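## Task

Take the foam block off the desk and set it on top of the low shelf below the PACKING sign. It must stay there by itself once the robot lets go, and the robot must not tip over or finish leaning.

## Robot and tools

Robot: a Hello Robot Stretch 3 in a physics simulation. It has a two-wheel differential base (0.33 m long, 0.34 m wide), a vertical mast carrying a lift, and one telescoping arm that sticks out to the robot's RIGHT side. The arm cannot move forward or back on its own; to shift the gripper along the robot's front-back direction you drive the base. The base turns in place about a point midway between the wheels, 0.05 m behind its front edge, and cannot slide sideways. With the arm in and the wrist folded, a turn in place sweeps a 0.28 m radius; an unfolded, level wrist reaches past that. Loose objects may occasionally get nudged by something in the scene.

Frames: the base frame sits on the floor between the drive wheels, x forward, y left, z up. hand_pose is reported in it, at the point where closed fingertips meet; with all wrist joints at zero its x axis is up, y points back along the arm toward the mast, z toward the rear. The odometry frame is the base frame at the start of the scene. Fingertips are round pads 0.04 m wide.

execute_actions: argument actions is a list holding one action, or empty (empty only returns state and images). Optional cameras lists any of head_camera, nav_camera, wrist_camera, or all; omitted or null means all, [] means none, an unknown name rejects the call. An action may hold base, joints, or both, plus optional contact_limits; its motions start together. base takes exactly one key: translate_m, a relative drive in metres from the current base position, forward positive, -1 to 1; or rotate_rad, a relative in-place turn in radians, counter-clockwise (left) positive, -3.2 to 3.2. joints is a dictionary of absolute targets by name: lift_m 0 to 1.1 (arm height on the mast, m); arm_m 0 to 0.52 (extension, m); wrist_yaw_rad -1.345 to 4.42 (0 along the arm, positive swings toward the front, 3.0 is folded over the base); wrist_pitch_rad -1.57 to 0.451 (0 level, negative tips fingertips down); wrist_roll_rad -2.911 to 2.911 (0 means fingers side by side and level); gripper_m -0.089 to 0.179 (larger is wider; actual fingertip gap is about 0.007 less when nearly shut and about 0.025 less when fully open, zero under 0.007); head_pan_rad -3.953 to 1.73 (0 forward, positive left, -1.57 looks along the arm); head_tilt_rad -1.53 to 0.419 (0 level, negative down). Done tolerances are ±0.004 for lift, arm and gripper, ±0.02 for yaw, roll and head, ±0.05 for pitch. contact_limits accepts only arm_m: a motor effort percentage, 1 to 100, at which the arm motion halts with contact_stop (negative sense when retracting); lower is gentler, too low stops immediately, and it also caps the arm's holding force until the next action. Bad keys or out-of-range values reject the whole call. Omitted joints or base may keep driving toward earlier targets. One action runs at most 15 s. If a result reports a stop, later calls in that same reply are skipped.

wait: seconds, 0 to 10; nothing new is commanded, returns state and images. zoom_image: camera plus region [x0, y0, x1, y1] in pixels of that camera's latest full image, top-left origin, at most 504 by 504. finished_scene: scene, the current scene's number; it ends the scene irreversibly, reports success and gives the next task. Replying with no tool call ends everything.

Results: base_status and joint_status tell how each motion ended: done (for the base, wheels turned the commanded amount even if slipping), off_target (resting short, maybe still pushing), contact_stop, time_out, torque_fault. After the last three the target is dropped; arm or lift that contact-stopped goes slack until commanded again, so a loaded lift may sink, and closing fingers on a surface lifts a slack lift. Base, wrist and head have no contact stop. Prolonged strain makes a wrist servo switch off for 10 s. on_its_own covers uncommanded joints; held at means the held target. motor_effort is percent of maximum, positive toward larger values, with the action's peak in brackets; readings carry fixed bias and noise. Positive wheel effort means pushing forward. base_odometry counts wheel turns only; heading is -3.142 to 3.142, left positive; turned_by_wheels and turned_by_imu give turning since the last result; base_tilt gives forward and right lean in degrees, each with a fixed error up to about 4. lidar_m: 12 distances in metres in 30-degree sectors, first straight ahead then counter-clockwise (4th left, 7th behind, 10th right), in a plane 0.17 m high, range 0.15 to 12, dash for nothing; it sees table legs not tops, misses clear and thin things, and the mast and a low lift block some sectors. wrist_depth_mm (45 to 1000) and head_depth_mm (280 to 4000, image sideways) are 7x7 grids of median depth, dash for invalid.

Cameras: head_camera and nav_camera move with the head; wrist_camera rides on the gripper. Calibration intrinsics and extrinsics are given per camera (base frame as world) with small errors, larger for the wrist camera.

Gripping: command gripper_m below the object's width to grasp; release by going at least 0.02 above the contact value. Neither the reading nor done proves a grasp. Over-squeezing triggers a stall guard; send a different value to re-squeeze.

Safety: fold or unfold the wrist only with lift_m 0.32 to 0.95, wrist_pitch_rad -0.4 and roll near 0; once folded, lift may drop to 0.25. With yaw below -0.4 keep pitch at -0.5 or lower. Fast base speed (0.30 m/s, 1.9 rad/s) needs lift under 0.30, arm under 0.03 and yaw above 2.54; otherwise 0.10 m/s and 0.63 rad/s. Pushing on something rigid with the gripper above about 0.45 m, pushing again after a contact stop, driving while holding or hooking something fixed, or snagging furniture (worst when reversing) can tip the robot. If it leans, reverse the last move in small steps, free the gripper, and lower lift to about 0.2. Avoid drops, slips, slams, hard hits and strong pushes; quicker robot motion is preferred.

Each tool is called after "Call:" in YAML: its name, and indented under it one key for each argument.

## Session

Call:
execute_actions:
  actions: []

Scene clock: 0.00 s.
base_odometry: x=+0.000 y=+0.000 heading=+0.000 (m, m, rad; odometry frame)
turned_by_wheels: +0.000 (rad since the last result)
turned_by_imu: +0.000 (rad since the last result)
base_tilt: forward=+1.7 right=+0.1 (deg)
lidar_m: 0.83 0.72 1.04 1.02 1.82 0.91 0.65 0.63 0.65 1.58 1.49 1.55
head_depth_mm: 1544 1537 1522 1524 1510 1506 1504 / 1429 1421 1420 1410 1400 1400 1396 / 1334 1323 1323 1324 1317 1311 1306 / 1252 1251 1241 1239 1235 1231 1228 / 1176 1177 1169 1164 1164 1157 1154 / 1111 1108 1106 1103 1097 1094 1094 / 1055 1051 1048 1046 1042 1037 1038
base_status: not commanded
joint_positions: lift_m=+0.375 arm_m=-0.002 wrist_yaw_rad=+2.925 wrist_pitch_rad=-0.478 wrist_roll_rad=+0.001 gripper_m=+0.037 head_pan_rad=+0.011 head_tilt_rad=-0.013
joint_status: not commanded
motor_effort: left_wheel=+1 right_wheel=-1 lift_m=+29 arm_m=-1 wrist_yaw_rad=+0 wrist_pitch_rad=+6 wrist_roll_rad=+0 gripper_m=+0 head_pan_rad=+1 head_tilt_rad=+2 (%)
hand_pose: x=+0.0252 y=+0.0680 z=+0.3745 quat_wxyz=(+0.241, +0.701, +0.093, +0.665) (m; base frame)
wrist_depth_mm: - - - - - 798 615 / - - - - - - 638 / 995 - - - 945 840 823 / 773 787 792 805 828 766 710 / 653 639 - 670 692 692 638 / 563 563 - 565 571 577 580 / 489 - - 499 503 501 511
pictures: head_camera (sideways: a quarter turn clockwise sets it upright), nav_camera (sideways: a quarter turn counterclockwise sets it upright), wrist_camera
Images, in order (width x height): head_camera 896x504, nav_camera 672x504, wrist_camera 644x364.

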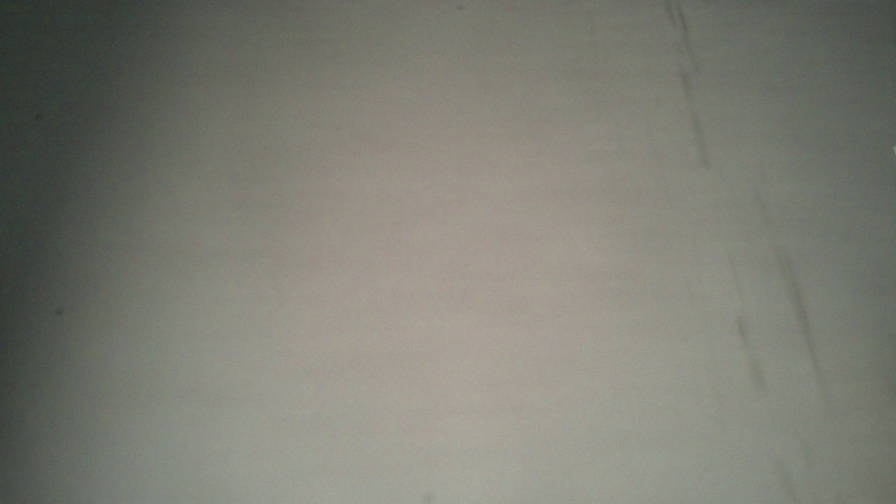

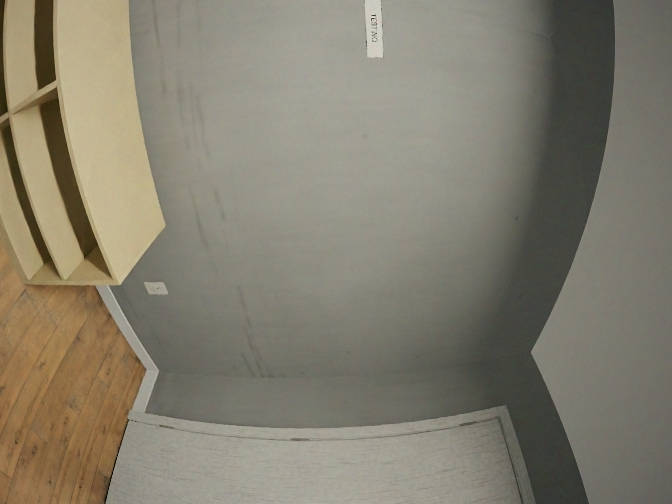

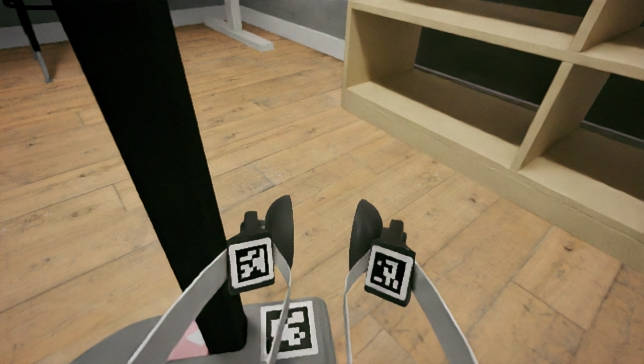

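Call:
zoom_image:
  camera: "nav_camera"
  region: [300, 0, 460, 120]

Call:
execute_actions:
  actions:
    - {"joints": {"head_pan_rad": 1.2, "head_tilt_rad": -0.5}}
  cameras: ["head_camera", "nav_camera"]

Region (300, 0, 460, 120) of nav_camera's 672x504 image, scaled by 3.150, with more detail than that image has; it fills the top 378 rows of this view, and the rest is white.

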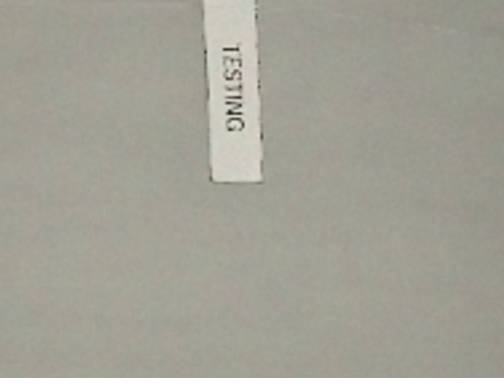

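Scene clock: 7.50 s.
base_odometry: x=+0.000 y=+0.000 heading=+0.000 (m, m, rad; odometry frame)
turned_by_wheels: +0.000 (rad since the last result)
turned_by_imu: +0.001 (rad since the last result)
base_tilt: forward=+1.7 right=+0.1 (deg)
lidar_m: 0.83 0.72 1.04 1.02 1.83 0.91 0.66 0.63 0.65 1.59 1.49 1.55
head_depth_mm: 958 1027 1104 1191 1085 1095 1039 / 1017 1087 1178 1275 1089 1132 1211 / 1080 1163 1263 1341 1100 1209 1275 / 1149 1249 1362 1464 1186 1324 1330 / 1229 1340 1477 1630 1288 1438 1364 / 1325 1448 1604 1800 1984 1662 1369 / 1432 1586 1760 2017 2114 1670 1375
base_status: not commanded
joint_positions: lift_m=+0.375 arm_m=-0.002 wrist_yaw_rad=+2.925 wrist_pitch_rad=-0.478 wrist_roll_rad=+0.001 gripper_m=+0.037 head_pan_rad=+1.193 head_tilt_rad=-0.494
joint_status: all done
motor_effort: left_wheel=+1(1) right_wheel=-1(0) lift_m=+28(28) arm_m=+0(1) wrist_yaw_rad=+0(1) wrist_pitch_rad=+6(6) wrist_roll_rad=+0(0) gripper_m=+0(0) head_pan_rad=+3(27) head_tilt_rad=-3(29) (%)
hand_pose: x=+0.0252 y=+0.0680 z=+0.3745 quat_wxyz=(+0.241, +0.701, +0.093, +0.665) (m; base frame)
wrist_depth_mm: - - - - - 803 611 / - - - - - - 636 / 966 - - - 924 831 828 / 804 781 802 786 825 776 713 / 658 652 - 673 675 679 642 / 565 569 - 571 561 579 596 / 493 - - 502 498 503 513
pictures: head_camera (sideways: a quarter turn clockwise sets it upright), nav_camera (sideways: a quarter turn counterclockwise sets it upright)
camera_calibration (this result's frames):
head_camera: T_world_to_cam=[[-0.201759, -0.420792, -0.884436, 1.17163], [-0.931109, 0.362552, 0.0399126, -0.0457939], [0.303859, 0.831559, -0.464951, 0.562548], [0, 0, 0, 1]] pos_world=[0.0228128, 0.0418251, 1.29962]
nav_camera: T_world_to_cam=[[0.205499, 0.431123, 0.87858, -1.10027], [0.906123, -0.422992, -0.00437766, 0.0524967], [0.369745, 0.797001, -0.477575, 0.579977], [0, 0, 0, 1]] pos_world=[-0.0359081, 0.0343134, 1.24388]
Images, in order (width x height): head_camera 896x504, nav_camera 672x504.

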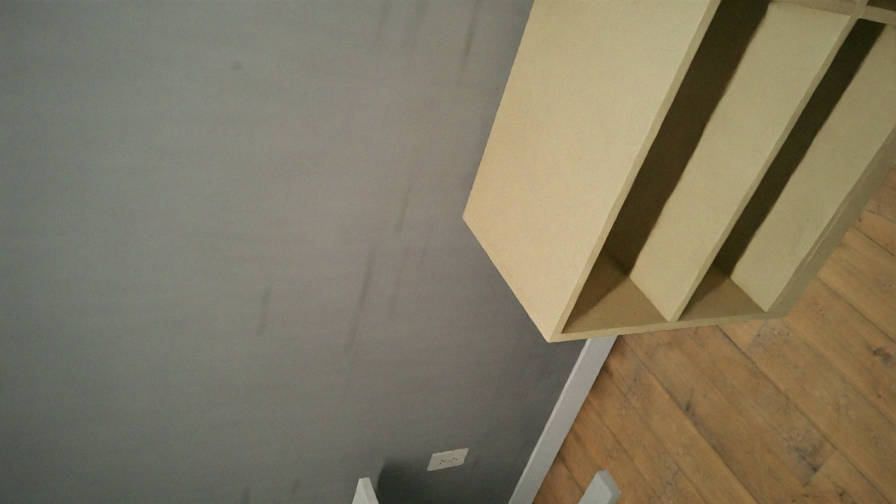

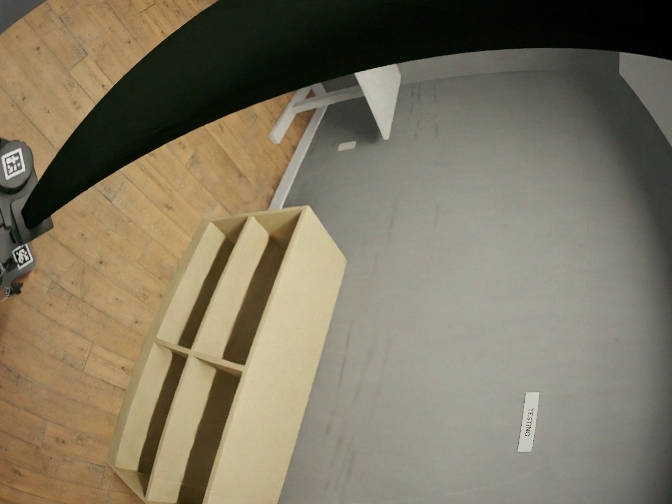

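Call:
execute_actions:
  actions:
    - {"joints": {"head_pan_rad": -1.6, "head_tilt_rad": -0.3}}
  cameras: ["head_camera", "nav_camera"]

Call:
execute_actions:
  actions:
    - {"joints": {"head_pan_rad": -3.2, "head_tilt_rad": -0.3}}
  cameras: ["head_camera", "nav_camera"]

Scene clock: 20.67 s.
base_odometry: x=+0.000 y=+0.000 heading=+0.000 (m, m, rad; odometry frame)
turned_by_wheels: +0.000 (rad since the last result)
turned_by_imu: +0.001 (rad since the last result)
base_tilt: forward=+1.7 right=+0.1 (deg)
lidar_m: 0.84 0.72 1.04 1.02 1.82 0.91 0.66 0.63 0.65 1.59 1.49 1.54
head_depth_mm: 1858 1946 752 782 816 857 898 / 1809 1907 1997 2130 2261 2004 1578 / 1685 1768 1867 1981 2066 2016 1584 / 1587 1658 1751 1830 1925 1961 1600 / 1495 1561 1633 1717 1800 1864 1596 / 1404 1476 1539 1601 1687 1767 1606 / 1345 1402 1452 1517 1577 1645 1607
base_status: not commanded
joint_positions: lift_m=+0.375 arm_m=-0.002 wrist_yaw_rad=+2.925 wrist_pitch_rad=-0.478 wrist_roll_rad=+0.001 gripper_m=+0.037 head_pan_rad=-1.593 head_tilt_rad=-0.310
joint_status: all done
motor_effort: left_wheel=+1(1) right_wheel=+0(1) lift_m=+27(28) arm_m=-1(1) wrist_yaw_rad=+1(1) wrist_pitch_rad=+6(6) wrist_roll_rad=+0(0) gripper_m=+0(1) head_pan_rad=-4(29) head_tilt_rad=+5(21) (%)
hand_pose: x=+0.0252 y=+0.0680 z=+0.3745 quat_wxyz=(+0.241, +0.701, +0.093, +0.665) (m; base frame)
wrist_depth_mm: - - - - - 796 612 / - - - - - - 630 / 981 - - - 950 834 822 / 764 788 794 802 813 752 705 / 647 655 - 673 680 673 636 / 557 566 - 572 578 583 598 / 490 - - 499 498 501 507
pictures: head_camera (sideways: a quarter turn clockwise sets it upright), nav_camera (sideways: a quarter turn counterclockwise sets it upright)
camera_calibration (this result's frames):
head_camera: T_world_to_cam=[[0.0387009, 0.295598, -0.954528, 1.26164], [0.999245, -0.00806128, 0.0380175, -0.0551112], [0.00354318, -0.955278, -0.295687, 0.344108], [0, 0, 0, 1]] pos_world=[0.00502371, -0.0446636, 1.30811]
nav_camera: T_world_to_cam=[[-0.038625, -0.307469, 0.950774, -1.19298], [-0.996777, 0.0788039, -0.0150097, 0.0779485], [-0.0703097, -0.948289, -0.309522, 0.363968], [0, 0, 0, 1]] pos_world=[0.0572088, -0.0278006, 1.24808]
Images, in order (width x height): head_camera 896x504, nav_camera 672x504.

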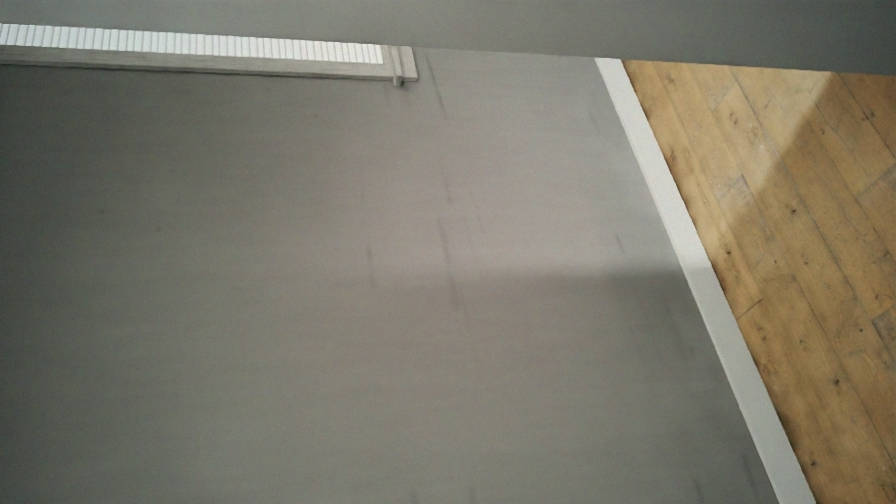

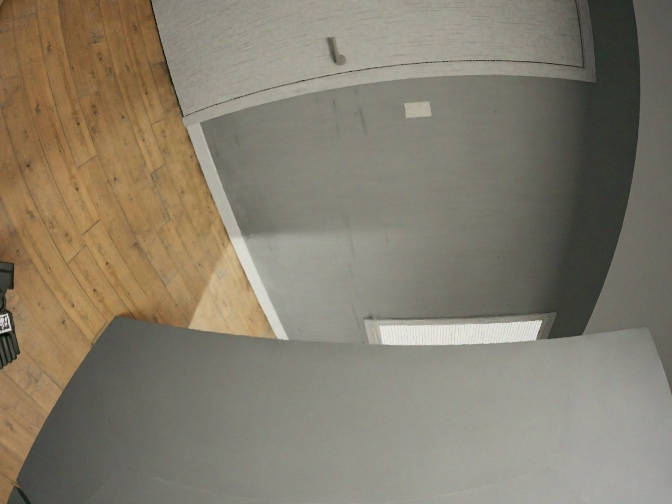

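Scene clock: 22.07 s.
base_odometry: x=+0.000 y=+0.000 heading=+0.000 (m, m, rad; odometry frame)
turned_by_wheels: +0.000 (rad since the last result)
turned_by_imu: +0.000 (rad since the last result)
base_tilt: forward=+1.7 right=+0.1 (deg)
lidar_m: 0.84 0.72 1.04 1.02 1.82 0.91 0.66 0.63 0.65 1.59 1.49 1.55
head_depth_mm: 813 860 912 974 1040 1122 1215 / 752 792 839 888 946 1011 1086 / 699 736 772 816 865 920 979 / 655 685 717 756 796 843 903 / 622 651 676 707 738 779 821 / 581 603 631 658 689 722 760 / 550 570 594 619 645 676 707
base_status: not commanded
joint_positions: lift_m=+0.375 arm_m=-0.002 wrist_yaw_rad=+2.925 wrist_pitch_rad=-0.478 wrist_roll_rad=+0.001 gripper_m=+0.037 head_pan_rad=-3.193 head_tilt_rad=-0.310
joint_status: all done
motor_effort: left_wheel=+1(1) right_wheel=-1(0) lift_m=+27(28) arm_m=-1(1) wrist_yaw_rad=+1(0) wrist_pitch_rad=+6(6) wrist_roll_rad=+0(0) gripper_m=+0(0) head_pan_rad=-3(31) head_tilt_rad=+4(5) (%)
hand_pose: x=+0.0252 y=+0.0680 z=+0.3745 quat_wxyz=(+0.241, +0.701, +0.093, +0.665) (m; base frame)
wrist_depth_mm: - - - - - 797 622 / - - - - - - 636 / 974 - - - 916 845 858 / 793 791 795 808 812 758 701 / 648 650 - 669 670 692 646 / 560 564 - 568 570 579 578 / 489 - - 498 498 506 514
pictures: head_camera (sideways: a quarter turn clockwise sets it upright), nav_camera (sideways: a quarter turn counterclockwise sets it upright)
camera_calibration (this result's frames):
head_camera: T_world_to_cam=[[0.294339, -0.0473168, -0.954529, 1.26008], [-0.0372392, -0.998583, 0.0380175, -0.0487886], [-0.954975, 0.0243559, -0.295684, 0.349951], [0, 0, 0, 1]] pos_world=[-0.0385131, 0.00238018, 1.30811]
nav_camera: T_world_to_cam=[[-0.306207, 0.0475876, 0.950775, -1.19135], [0.10788, 0.994051, -0.0150099, 0.0712103], [-0.945833, 0.0979732, -0.309519, 0.369305], [0, 0, 0, 1]] pos_world=[-0.0231814, -0.0502751, 1.24808]
Images, in order (width x height): head_camera 896x504, nav_camera 672x504.

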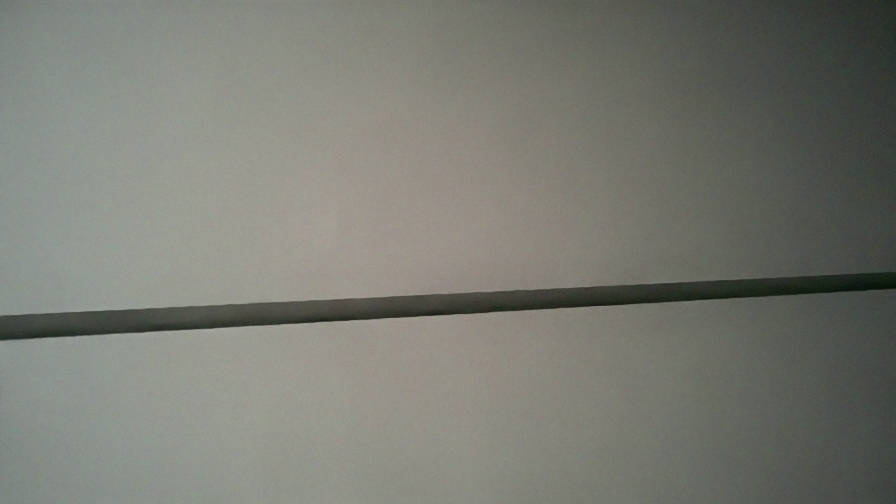

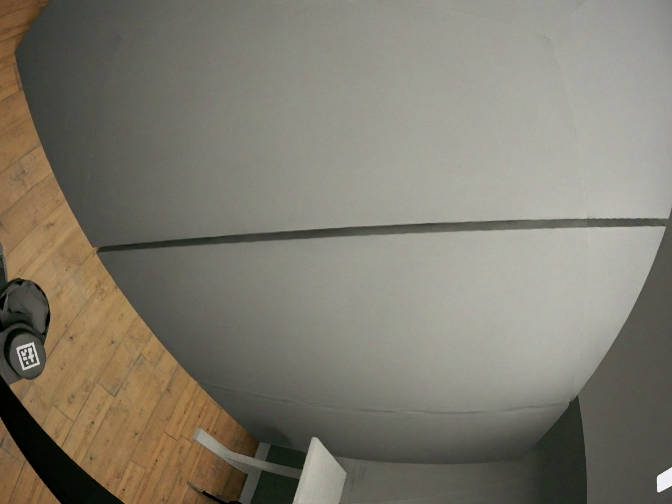

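Call:
execute_actions:
  actions:
    - {"base": {"rotate_rad": 1.95}, "joints": {"head_pan_rad": 0.0, "head_tilt_rad": -0.3}}
  cameras: ["head_camera", "nav_camera"]

Scene clock: 35.20 s.
base_odometry: x=+0.000 y=+0.000 heading=+1.950 (m, m, rad; odometry frame)
turned_by_wheels: +1.950 (rad since the last result)
turned_by_imu: +1.908 (rad since the last result)
base_tilt: forward=+1.7 right=+0.0 (deg)
lidar_m: 1.62 1.11 0.69 0.63 0.63 0.77 1.49 1.51 0.84 1.11 0.72 1.02
head_depth_mm: 2057 2119 2201 1971 2299 1990 1572 / 2081 2186 2308 1976 2518 2020 1577 / 2040 2145 2243 1991 2521 2026 1589 / 2000 2092 2196 2016 2438 1957 1592 / 1963 2047 2163 2028 2033 1958 1593 / 1926 2027 2125 2058 2050 1964 1611 / 1898 1981 2079 2081 2291 1976 1611
base_status: done
joint_positions: lift_m=+0.375 arm_m=-0.002 wrist_yaw_rad=+2.925 wrist_pitch_rad=-0.478 wrist_roll_rad=+0.001 gripper_m=+0.037 head_pan_rad=-0.007 head_tilt_rad=-0.310
joint_status: all done
motor_effort: left_wheel=-2(7) right_wheel=+3(9) lift_m=+27(28) arm_m=-1(1) wrist_yaw_rad=+1(0) wrist_pitch_rad=+6(6) wrist_roll_rad=+0(0) gripper_m=+0(1) head_pan_rad=+2(30) head_tilt_rad=+4(5) (%)
hand_pose: x=+0.0252 y=+0.0680 z=+0.3745 quat_wxyz=(+0.241, +0.701, +0.093, +0.665) (m; base frame)
wrist_depth_mm: 508 - 601 641 711 785 888 / 555 - 650 726 798 876 - / 608 - 729 809 903 995 - / 660 694 779 801 827 831 838 / 655 662 - 665 689 688 696 / 559 570 - 571 568 578 596 / 492 - - 499 494 508 512
pictures: head_camera (sideways: a quarter turn clockwise sets it upright), nav_camera (sideways: a quarter turn counterclockwise sets it upright)
camera_calibration (this result's frames):
head_camera: T_world_to_cam=[[-0.29585, 0.0342901, -0.954619, 1.2638], [-0.00684017, 0.999254, 0.0380133, -0.0489686], [0.95521, 0.017776, -0.295395, 0.337922], [0, 0, 0, 1]] pos_world=[0.0507728, -0.000410679, 1.30813]
nav_camera: T_world_to_cam=[[0.307719, -0.0340374, 0.950868, -1.19522], [-0.0639384, -0.997841, -0.0150271, 0.0722808], [0.949326, -0.0561729, -0.309231, 0.35737], [0, 0, 0, 1]] pos_world=[0.0331524, 0.0515172, 1.24809]
Images, in order (width x height): head_camera 896x504, nav_camera 672x504.

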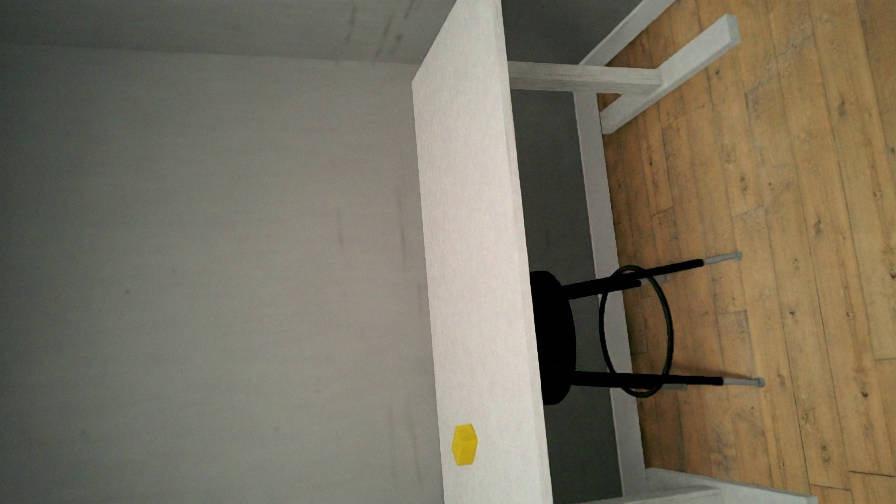

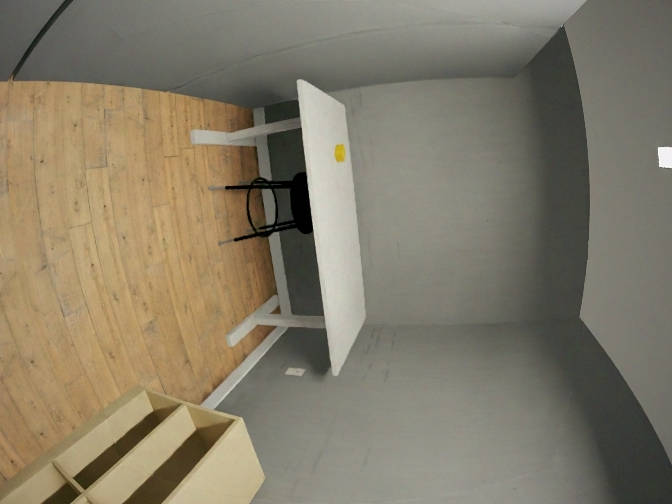

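Call:
execute_actions:
  actions:
    - {"base": {"rotate_rad": 0.42}, "joints": {"lift_m": 0.27, "head_pan_rad": 0.9, "head_tilt_rad": 0.0}}
  cameras: ["head_camera", "nav_camera"]

Call:
execute_actions:
  actions:
    - {"base": {"translate_m": 1.0}, "joints": {"head_pan_rad": -0.42, "head_tilt_rad": -0.5}}
  cameras: ["head_camera", "nav_camera"]

Scene clock: 81.20 s.
base_odometry: x=+0.000 y=+0.000 heading=+2.370 (m, m, rad; odometry frame)
turned_by_wheels: +0.420 (rad since the last result)
turned_by_imu: +0.411 (rad since the last result)
base_tilt: forward=+1.7 right=+0.1 (deg)
lidar_m: 1.32 0.74 0.63 0.63 0.71 1.49 1.50 0.84 0.90 0.72 1.02 1.94
head_depth_mm: 774 770 767 764 763 761 757 / 730 727 725 724 721 720 717 / 698 697 695 695 691 688 692 / 656 655 653 653 649 648 648 / 626 625 622 622 620 618 616 / 598 598 595 595 592 590 588 / 572 571 571 568 567 565 565
base_status: done
joint_positions: lift_m=+0.270 arm_m=-0.002 wrist_yaw_rad=+2.925 wrist_pitch_rad=-0.478 wrist_roll_rad=+0.001 gripper_m=+0.037 head_pan_rad=+0.893 head_tilt_rad=-0.013
joint_status: all done
motor_effort: left_wheel=-2(9) right_wheel=+3(10) lift_m=+18(24) arm_m=-1(1) wrist_yaw_rad=+1(0) wrist_pitch_rad=+6(6) wrist_roll_rad=+0(0) gripper_m=+0(0) head_pan_rad=+2(30) head_tilt_rad=+6(26) (%)
hand_pose: x=+0.0252 y=+0.0679 z=+0.2698 quat_wxyz=(+0.241, +0.701, +0.093, +0.665) (m; base frame)
wrist_depth_mm: - - 634 625 594 588 572 / - - 709 682 654 648 638 / 772 - 745 728 741 725 696 / 614 637 632 640 654 659 663 / 517 521 - 552 548 544 553 / 454 - - - 450 459 461 / - - - - 396 404 405
pictures: head_camera (sideways: a quarter turn clockwise sets it upright), nav_camera (sideways: a quarter turn counterclockwise sets it upright)
camera_calibration (this result's frames):
head_camera: T_world_to_cam=[[-0.0275005, 0.017188, -0.999474, 1.32094], [-0.793656, 0.607509, 0.0322848, -0.0367248], [0.607744, 0.794127, -0.00306543, -0.0404801], [0, 0, 0, 1]] pos_world=[0.0317811, 0.0317527, 1.32131]
nav_camera: T_world_to_cam=[[0.0350421, -0.00728209, 0.999359, -1.25707], [0.746284, -0.664904, -0.0310131, 0.0881595], [0.664704, 0.746893, -0.0178651, -0.0201561], [0, 0, 0, 1]] pos_world=[-0.00834397, 0.064518, 1.25863]
Images, in order (width x height): head_camera 896x504, nav_camera 672x504.

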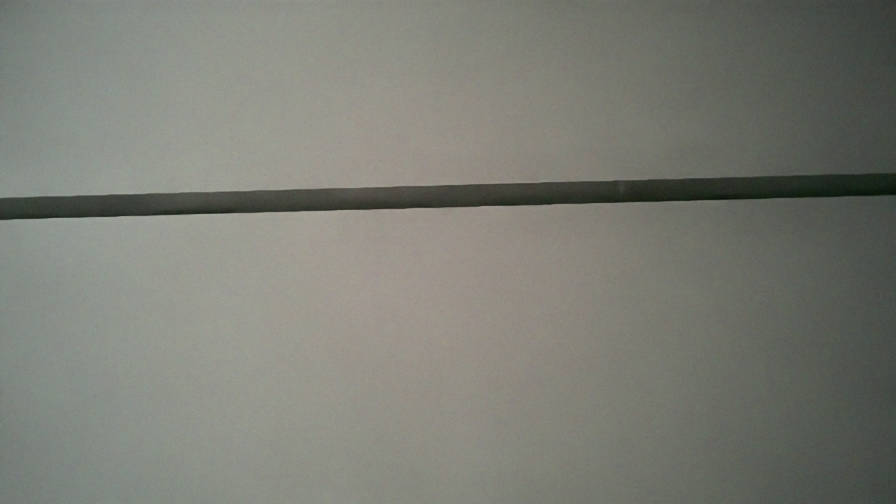

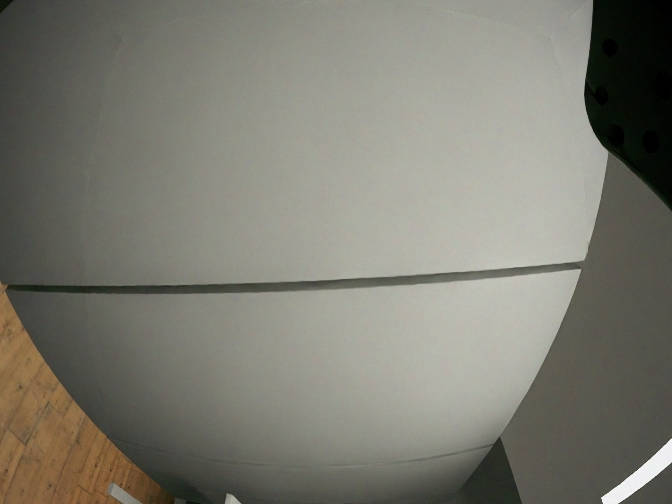

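Scene clock: 86.30 s.
base_odometry: x=-0.716 y=+0.698 heading=+2.370 (m, m, rad; odometry frame)
turned_by_wheels: +0.000 (rad since the last result)
turned_by_imu: +0.009 (rad since the last result)
base_tilt: forward=+1.8 right=+0.1 (deg)
lidar_m: 0.81 0.46 0.39 0.39 0.45 0.76 2.46 1.26 0.99 1.34 0.82 0.67
head_depth_mm: 1150 1250 1360 1231 913 726 1287 / 1133 1225 1331 1237 913 728 1353 / 1113 1201 1302 1247 920 730 1268 / 1091 1180 1279 1251 924 731 1301 / 1076 1158 1263 1256 929 735 1269 / 1056 1140 1231 1264 932 738 1151 / 1041 1121 1206 1268 938 741 662
base_status: done
joint_positions: lift_m=+0.270 arm_m=-0.002 wrist_yaw_rad=+2.925 wrist_pitch_rad=-0.478 wrist_roll_rad=+0.001 gripper_m=+0.037 head_pan_rad=-0.413 head_tilt_rad=-0.495
joint_status: all done
motor_effort: left_wheel=-2(9) right_wheel=+3(10) lift_m=+19(18) arm_m=-1(1) wrist_yaw_rad=+1(1) wrist_pitch_rad=+6(6) wrist_roll_rad=+0(0) gripper_m=+0(0) head_pan_rad=-3(27) head_tilt_rad=-3(29) (%)
hand_pose: x=+0.0252 y=+0.0679 z=+0.2698 quat_wxyz=(+0.241, +0.701, +0.093, +0.665) (m; base frame)
wrist_depth_mm: 435 - 412 399 390 377 373 / 483 - 453 439 426 417 406 / 539 - 509 492 479 463 449 / 595 595 571 558 531 523 501 / 517 523 - 541 543 537 538 / 452 - - - 453 461 464 / - - - - 402 399 402
pictures: head_camera (sideways: a quarter turn clockwise sets it upright), nav_camera (sideways: a quarter turn counterclockwise sets it upright)
camera_calibration (this result's frames):
head_camera: T_world_to_cam=[[-0.414292, 0.216688, -0.883973, 1.17233], [0.394895, 0.917859, 0.0399192, -0.0538911], [0.820012, -0.332538, -0.46583, 0.560544], [0, 0, 0, 1]] pos_world=[0.0473137, -0.0181628, 1.29958]
nav_camera: T_world_to_cam=[[0.42448, -0.220785, 0.878106, -1.10098], [-0.454393, -0.890791, -0.00431935, 0.06072], [0.783163, -0.397171, -0.478446, 0.578589], [0, 0, 0, 1]] pos_world=[0.0418072, 0.0408069, 1.24387]
Images, in order (width x height): head_camera 896x504, nav_camera 672x504.

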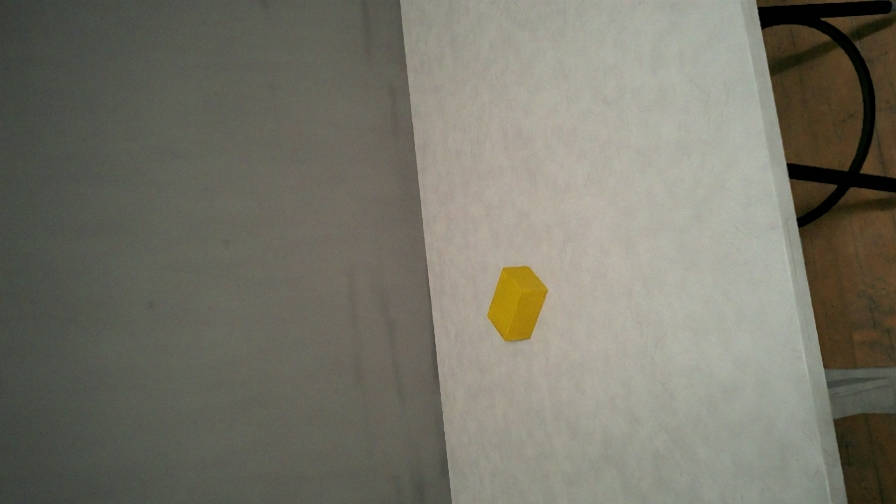

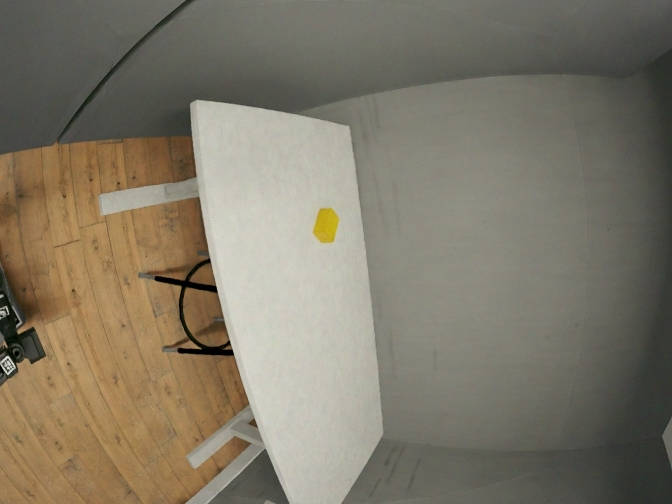

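Call:
zoom_image:
  camera: "head_camera"
  region: [440, 230, 600, 370]

Region (440, 230, 600, 370) of head_camera's 896x504 image, scaled by 3.150, with more detail than that image has; it fills the top 441 rows of this view, and the rest is white.

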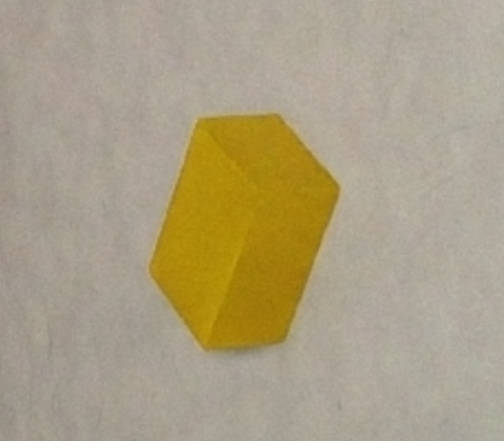

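Call:
execute_actions:
  actions:
    - {"base": {"translate_m": 0.17}}
  cameras: []

Call:
execute_actions:
  actions:
    - {"base": {"rotate_rad": 1.35}, "joints": {"head_pan_rad": -1.57, "head_tilt_rad": -0.6}}
  cameras: ["head_camera", "nav_camera"]

Scene clock: 145.03 s.
base_odometry: x=-0.838 y=+0.816 heading=+2.369 (m, m, rad; odometry frame)
turned_by_wheels: +0.000 (rad since the last result)
turned_by_imu: +0.002 (rad since the last result)
base_tilt: forward=+1.7 right=+0.0 (deg)
lidar_m: 0.66 0.41 0.35 0.35 0.40 0.68 2.62 1.40 1.07 1.34 0.72 0.53
head_depth_mm: 995 1079 1178 1227 912 724 600 / 980 1063 1155 1217 919 727 603 / 962 1041 1130 1193 919 731 604 / 948 1022 1107 1182 861 732 606 / 928 1002 1087 1159 930 735 607 / 915 989 1069 1147 932 738 610 / 903 966 1047 1124 937 740 611
base_status: done
joint_positions: lift_m=+0.270 arm_m=-0.002 wrist_yaw_rad=+2.925 wrist_pitch_rad=-0.478 wrist_roll_rad=+0.001 gripper_m=+0.037 head_pan_rad=-0.413 head_tilt_rad=-0.495
joint_status: not commanded
motor_effort: left_wheel=-2(8) right_wheel=+3(11) lift_m=+19(19) arm_m=-1(1) wrist_yaw_rad=+1(1) wrist_pitch_rad=+6(6) wrist_roll_rad=+0(0) gripper_m=+0(0) head_pan_rad=-3(3) head_tilt_rad=-3(2) (%)
hand_pose: x=+0.0252 y=+0.0679 z=+0.2698 quat_wxyz=(+0.241, +0.701, +0.093, +0.665) (m; base frame)
wrist_depth_mm: 392 - 371 362 351 348 335 / 439 - 406 399 388 379 364 / 490 - 456 447 428 423 405 / 570 556 526 498 494 462 456 / 513 521 - 539 531 518 509 / 458 - - - 454 460 467 / - - - - 402 400 404
pictures: none
No camera images: the call's "cameras" was empty. Leave "cameras" out to get every camera's image.

Scene clock: 147.17 s.
base_odometry: x=-0.838 y=+0.816 heading=-2.564 (m, m, rad; odometry frame)
turned_by_wheels: +1.350 (rad since the last result)
turned_by_imu: +1.318 (rad since the last result)
base_tilt: forward=+1.7 right=+0.1 (deg)
lidar_m: 0.35 0.36 0.51 1.42 1.40 1.08 1.38 0.72 0.53 0.66 0.49 0.36
head_depth_mm: 938 1026 1139 1034 810 664 564 / 937 1032 1144 1037 810 666 565 / 940 1030 1140 1043 816 668 566 / 939 1031 1142 1049 817 670 566 / 939 1032 1138 1056 823 672 569 / 941 1028 1142 1209 824 675 571 / 940 1015 1081 1066 1051 735 572
base_status: done
joint_positions: lift_m=+0.270 arm_m=-0.002 wrist_yaw_rad=+2.925 wrist_pitch_rad=-0.478 wrist_roll_rad=+0.001 gripper_m=+0.037 head_pan_rad=-1.563 head_tilt_rad=-0.593
joint_status: all done
motor_effort: left_wheel=-2(11) right_wheel=+3(13) lift_m=+18(18) arm_m=-1(1) wrist_yaw_rad=+1(1) wrist_pitch_rad=+6(6) wrist_roll_rad=+0(0) gripper_m=+0(0) head_pan_rad=-3(30) head_tilt_rad=-3(15) (%)
hand_pose: x=+0.0252 y=+0.0679 z=+0.2698 quat_wxyz=(+0.241, +0.701, +0.093, +0.665) (m; base frame)
wrist_depth_mm: - - - - 777 481 343 / - - - - 819 483 345 / 777 - 789 814 749 490 347 / 618 628 630 638 642 505 354 / 520 521 - 552 546 497 353 / 456 - - - 452 459 362 / - - - - 400 401 365
pictures: head_camera (sideways: a quarter turn clockwise sets it upright), nav_camera (sideways: a quarter turn counterclockwise sets it upright)
camera_calibration (this result's frames):
head_camera: T_world_to_cam=[[0.027893, 0.551378, -0.833789, 1.10419], [0.999129, 0.0105221, 0.0403824, -0.0581748], [0.0310392, -0.834189, -0.550604, 0.675658], [0, 0, 0, 1]] pos_world=[0.00635316, -0.0445851, 1.29503]
nav_camera: T_world_to_cam=[[-0.0274756, -0.561721, 0.82687, -1.03141], [-0.998696, 0.051022, 0.00147577, 0.0564955], [-0.0430175, -0.825752, -0.56239, 0.692847], [0, 0, 0, 1]] pos_world=[0.0578877, -0.0101288, 1.24241]
Images, in order (width x height): head_camera 896x504, nav_camera 672x504.

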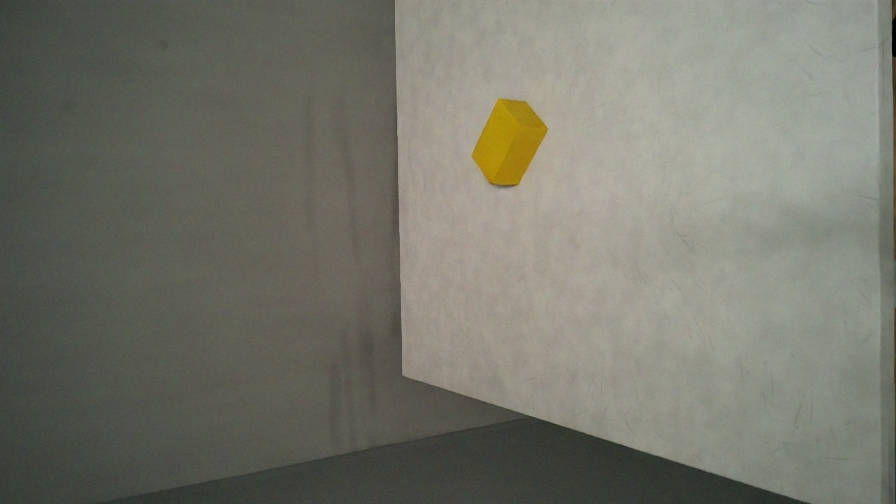

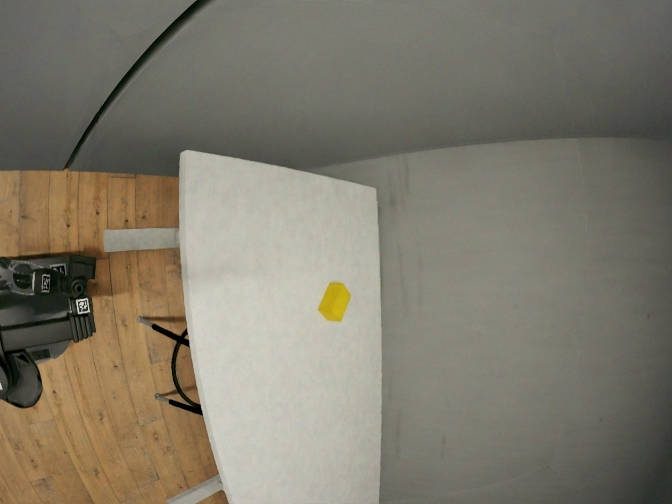

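Call:
execute_actions:
  actions:
    - {"base": {"translate_m": -0.2}, "joints": {"lift_m": 0.88, "wrist_pitch_rad": -0.4}}
  cameras: []

Call:
execute_actions:
  actions:
    - {"joints": {"wrist_yaw_rad": 0.835, "gripper_m": 0.16, "head_tilt_rad": -0.7}}

Scene clock: 175.00 s.
base_odometry: x=-0.671 y=+0.925 heading=-2.564 (m, m, rad; odometry frame)
turned_by_wheels: +0.000 (rad since the last result)
turned_by_imu: +0.000 (rad since the last result)
base_tilt: forward=+1.7 right=+0.1 (deg)
lidar_m: 0.55 0.57 0.79 2.62 1.27 0.89 1.18 1.13 0.59 0.48 0.71 0.57
head_depth_mm: 939 1029 1134 1032 808 681 - / 937 1030 1137 1036 812 667 - / 937 1026 1136 1043 815 668 - / 937 1031 1137 1050 818 671 - / 939 1030 1140 1053 821 674 - / 940 1028 1133 1061 824 676 570 / 938 1028 1138 1064 829 678 572
base_status: done
joint_positions: lift_m=+0.880 arm_m=-0.002 wrist_yaw_rad=+2.925 wrist_pitch_rad=-0.423 wrist_roll_rad=+0.001 gripper_m=+0.037 head_pan_rad=-1.563 head_tilt_rad=-0.593
joint_status: all done
motor_effort: left_wheel=-2(12) right_wheel=+3(8) lift_m=+37(39) arm_m=-1(1) wrist_yaw_rad=+0(1) wrist_pitch_rad=+9(9) wrist_roll_rad=+0(0) gripper_m=+0(1) head_pan_rad=-3(2) head_tilt_rad=-3(3) (%)
hand_pose: x=+0.0268 y=+0.0752 z=+0.8912 quat_wxyz=(+0.222, +0.703, +0.073, +0.671) (m; base frame)
wrist_depth_mm: - - - - - 751 537 / - - - - - 753 538 / - - - - - 764 546 / - - - - - 767 550 / - - - - - 794 554 / - - - - - 788 558 / 973 - - - - 799 566
pictures: none
No camera images: the call's "cameras" was empty. Leave "cameras" out to get every camera's image.

Scene clock: 177.07 s.
base_odometry: x=-0.671 y=+0.925 heading=-2.564 (m, m, rad; odometry frame)
turned_by_wheels: +0.000 (rad since the last result)
turned_by_imu: +0.000 (rad since the last result)
base_tilt: forward=+1.7 right=+0.1 (deg)
lidar_m: 0.55 0.57 0.79 2.62 1.27 0.90 1.18 1.13 0.59 0.48 0.70 0.57
head_depth_mm: 952 1060 1132 898 733 - - / 949 1056 1131 900 734 649 - / 950 1059 1135 903 737 649 - / 950 1056 1129 878 738 635 - / 950 1058 1134 873 754 - - / 949 1058 1143 917 747 656 1154 / 949 1056 1148 918 745 627 1189
base_status: not commanded
joint_positions: lift_m=+0.880 arm_m=-0.002 wrist_yaw_rad=+0.838 wrist_pitch_rad=-0.423 wrist_roll_rad=+0.001 gripper_m=+0.160 head_pan_rad=-1.563 head_tilt_rad=-0.691
joint_status: all done
motor_effort: left_wheel=-2(2) right_wheel=+3(3) lift_m=+35(37) arm_m=-1(1) wrist_yaw_rad=-2(3) wrist_pitch_rad=+9(9) wrist_roll_rad=+0(0) gripper_m=+1(86) head_pan_rad=-3(2) head_tilt_rad=-4(14) (%)
hand_pose: x=+0.1449 y=-0.2932 z=+0.8912 quat_wxyz=(+0.692, +0.417, -0.571, +0.145) (m; base frame)
wrist_depth_mm: 358 403 474 563 702 802 654 / 390 429 507 619 795 829 681 / 407 463 547 677 729 691 684 / 425 492 569 507 515 526 514 / 457 573 460 410 420 436 413 / 478 627 728 347 351 - 362 / 554 643 853 308 306 306 310
pictures: head_camera (sideways: a quarter turn clockwise sets it upright), nav_camera (sideways: a quarter turn counterclockwise sets it upright), wrist_camera
camera_calibration (this result's frames):
head_camera: T_world_to_cam=[[0.0272957, 0.630224, -0.775934, 1.02877], [0.99916, 0.00653298, 0.0404545, -0.0582637], [0.0305645, -0.776386, -0.629516, 0.77832], [0, 0, 0, 1]] pos_world=[0.00634491, -0.0436948, 1.29058]
nav_camera: T_world_to_cam=[[-0.0268843, -0.639841, 0.768037, -0.954721], [-0.998692, 0.0506258, 0.00721757, 0.0490208], [-0.0435006, -0.766838, -0.640365, 0.794287], [0, 0, 0, 1]] pos_world=[0.0578417, -0.00426121, 1.24154]
wrist_camera: T_world_to_cam=[[-0.644182, -0.763742, 0.0415698, -0.171251], [-0.461133, 0.344435, -0.817753, 0.928377], [0.610234, -0.545951, -0.574066, 0.432715], [0, 0, 0, 1]] pos_world=[0.0537305, -0.214316, 1.01471]
Images, in order (width x height): head_camera 896x504, nav_camera 672x504, wrist_camera 644x364.

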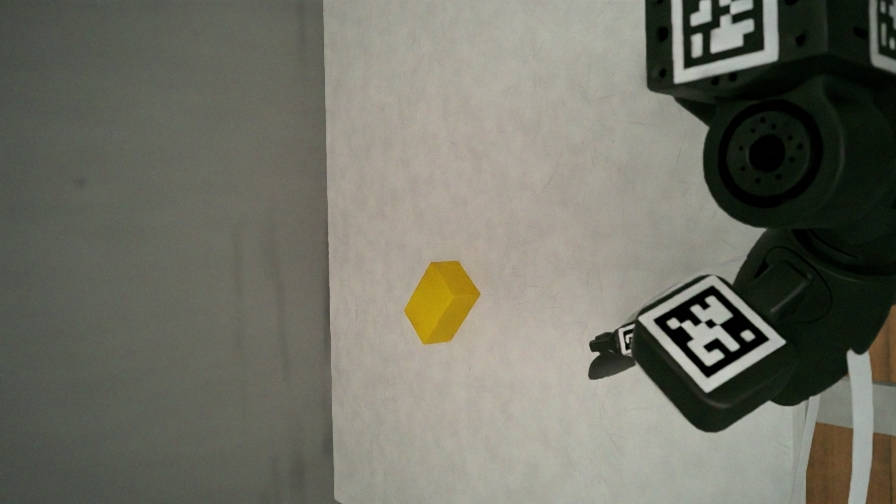

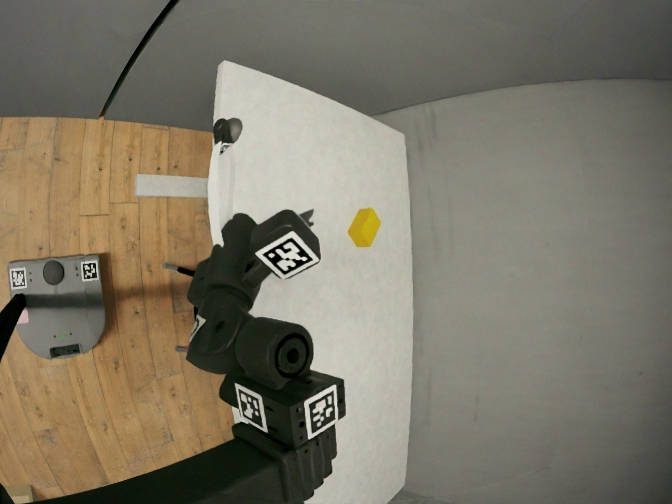

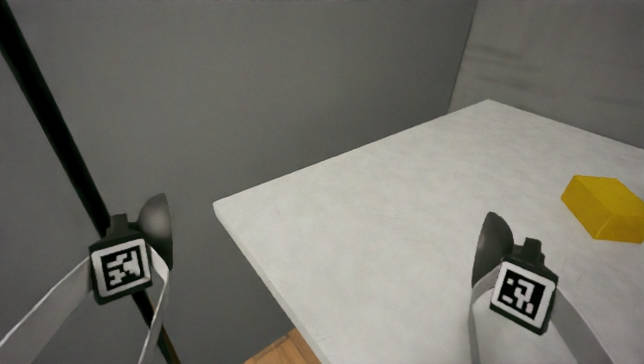

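Call:
execute_actions:
  actions:
    - {"base": {"translate_m": -0.041}, "joints": {"arm_m": 0.445, "lift_m": 0.82}}

Scene clock: 199.20 s.
base_odometry: x=-0.636 y=+0.948 heading=-2.564 (m, m, rad; odometry frame)
turned_by_wheels: +0.000 (rad since the last result)
turned_by_imu: +0.001 (rad since the last result)
base_tilt: forward=+1.7 right=+0.1 (deg)
lidar_m: 0.59 0.61 0.85 2.63 1.25 0.86 1.14 1.10 0.57 0.48 0.72 0.61
head_depth_mm: 950 1060 1129 957 - 597 1143 / 948 1054 - 901 733 618 1145 / 949 1056 - 903 735 619 1148 / 948 1060 1137 879 739 623 1153 / 948 1054 1132 860 740 624 1176 / 947 1056 1144 888 741 627 1169 / 946 1055 1145 921 746 628 1166
base_status: done
joint_positions: lift_m=+0.820 arm_m=+0.445 wrist_yaw_rad=+0.836 wrist_pitch_rad=-0.422 wrist_roll_rad=+0.001 gripper_m=+0.160 head_pan_rad=-1.563 head_tilt_rad=-0.691
joint_status: all done
motor_effort: left_wheel=-2(8) right_wheel=+3(5) lift_m=+18(32) arm_m=+5(9) wrist_yaw_rad=+0(3) wrist_pitch_rad=+8(8) wrist_roll_rad=+0(0) gripper_m=+0(0) head_pan_rad=-3(3) head_tilt_rad=-4(4) (%)
hand_pose: x=+0.1446 y=-0.7399 z=+0.8322 quat_wxyz=(+0.692, +0.416, -0.572, +0.145) (m; base frame)
wrist_depth_mm: 381 429 508 591 494 392 329 / 404 459 547 636 531 418 343 / 429 495 570 529 520 436 355 / 449 397 398 405 409 417 375 / 317 335 323 327 334 347 340 / 277 259 273 274 278 - 287 / 230 236 237 205 229 243 247
pictures: head_camera (sideways: a quarter turn clockwise sets it upright), nav_camera (sideways: a quarter turn counterclockwise sets it upright), wrist_camera
camera_calibration (this result's frames):
head_camera: T_world_to_cam=[[0.0273862, 0.630614, -0.775614, 1.02835], [0.999161, 0.00636414, 0.0404539, -0.0582628], [0.0304469, -0.776071, -0.62991, 0.778833], [0, 0, 0, 1]] pos_world=[0.00633838, -0.0436891, 1.29055]
nav_camera: T_world_to_cam=[[-0.0269762, -0.640227, 0.767712, -0.954297], [-0.998684, 0.0507703, 0.00724724, 0.0489822], [-0.0436169, -0.766506, -0.640754, 0.794795], [0, 0, 0, 1]] pos_world=[0.0578408, -0.00423824, 1.24154]
wrist_camera: T_world_to_cam=[[-0.64601, -0.762195, 0.0415917, -0.508727], [-0.459905, 0.345155, -0.818142, 1.03458], [0.609228, -0.547656, -0.573511, 0.153638], [0, 0, 0, 1]] pos_world=[0.0535641, -0.660698, 0.955704]
Images, in order (width x height): head_camera 896x504, nav_camera 672x504, wrist_camera 644x364.

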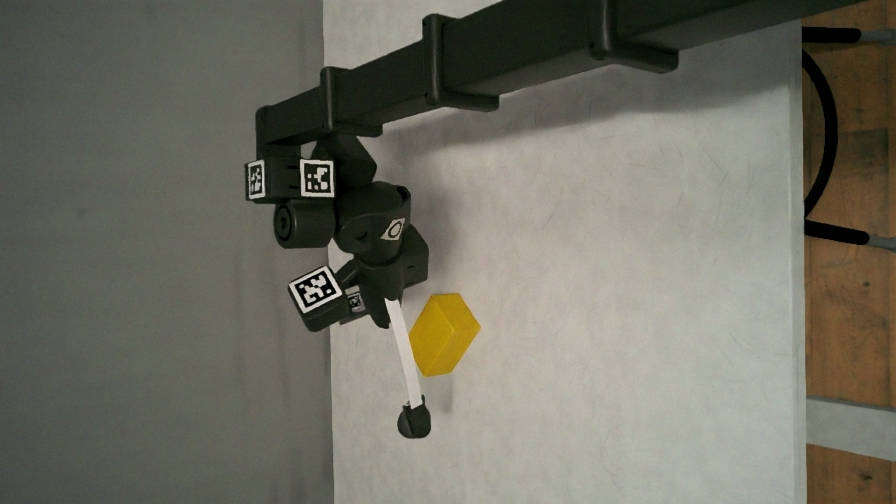

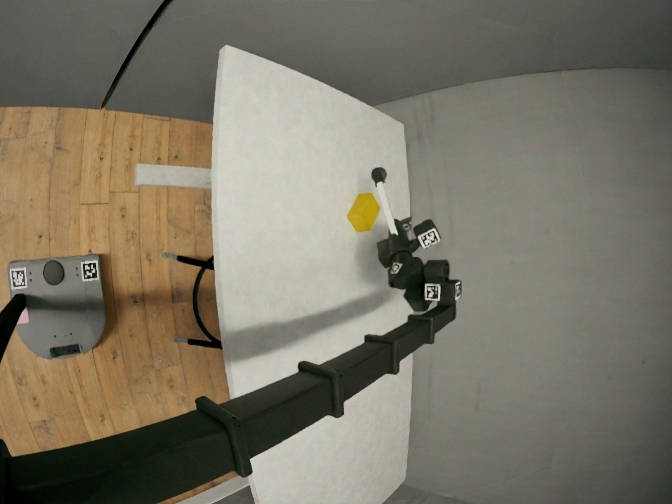

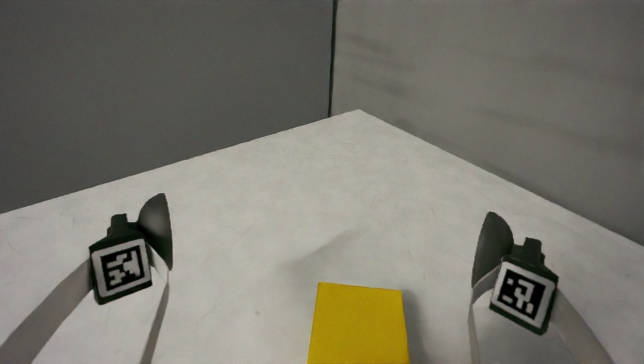

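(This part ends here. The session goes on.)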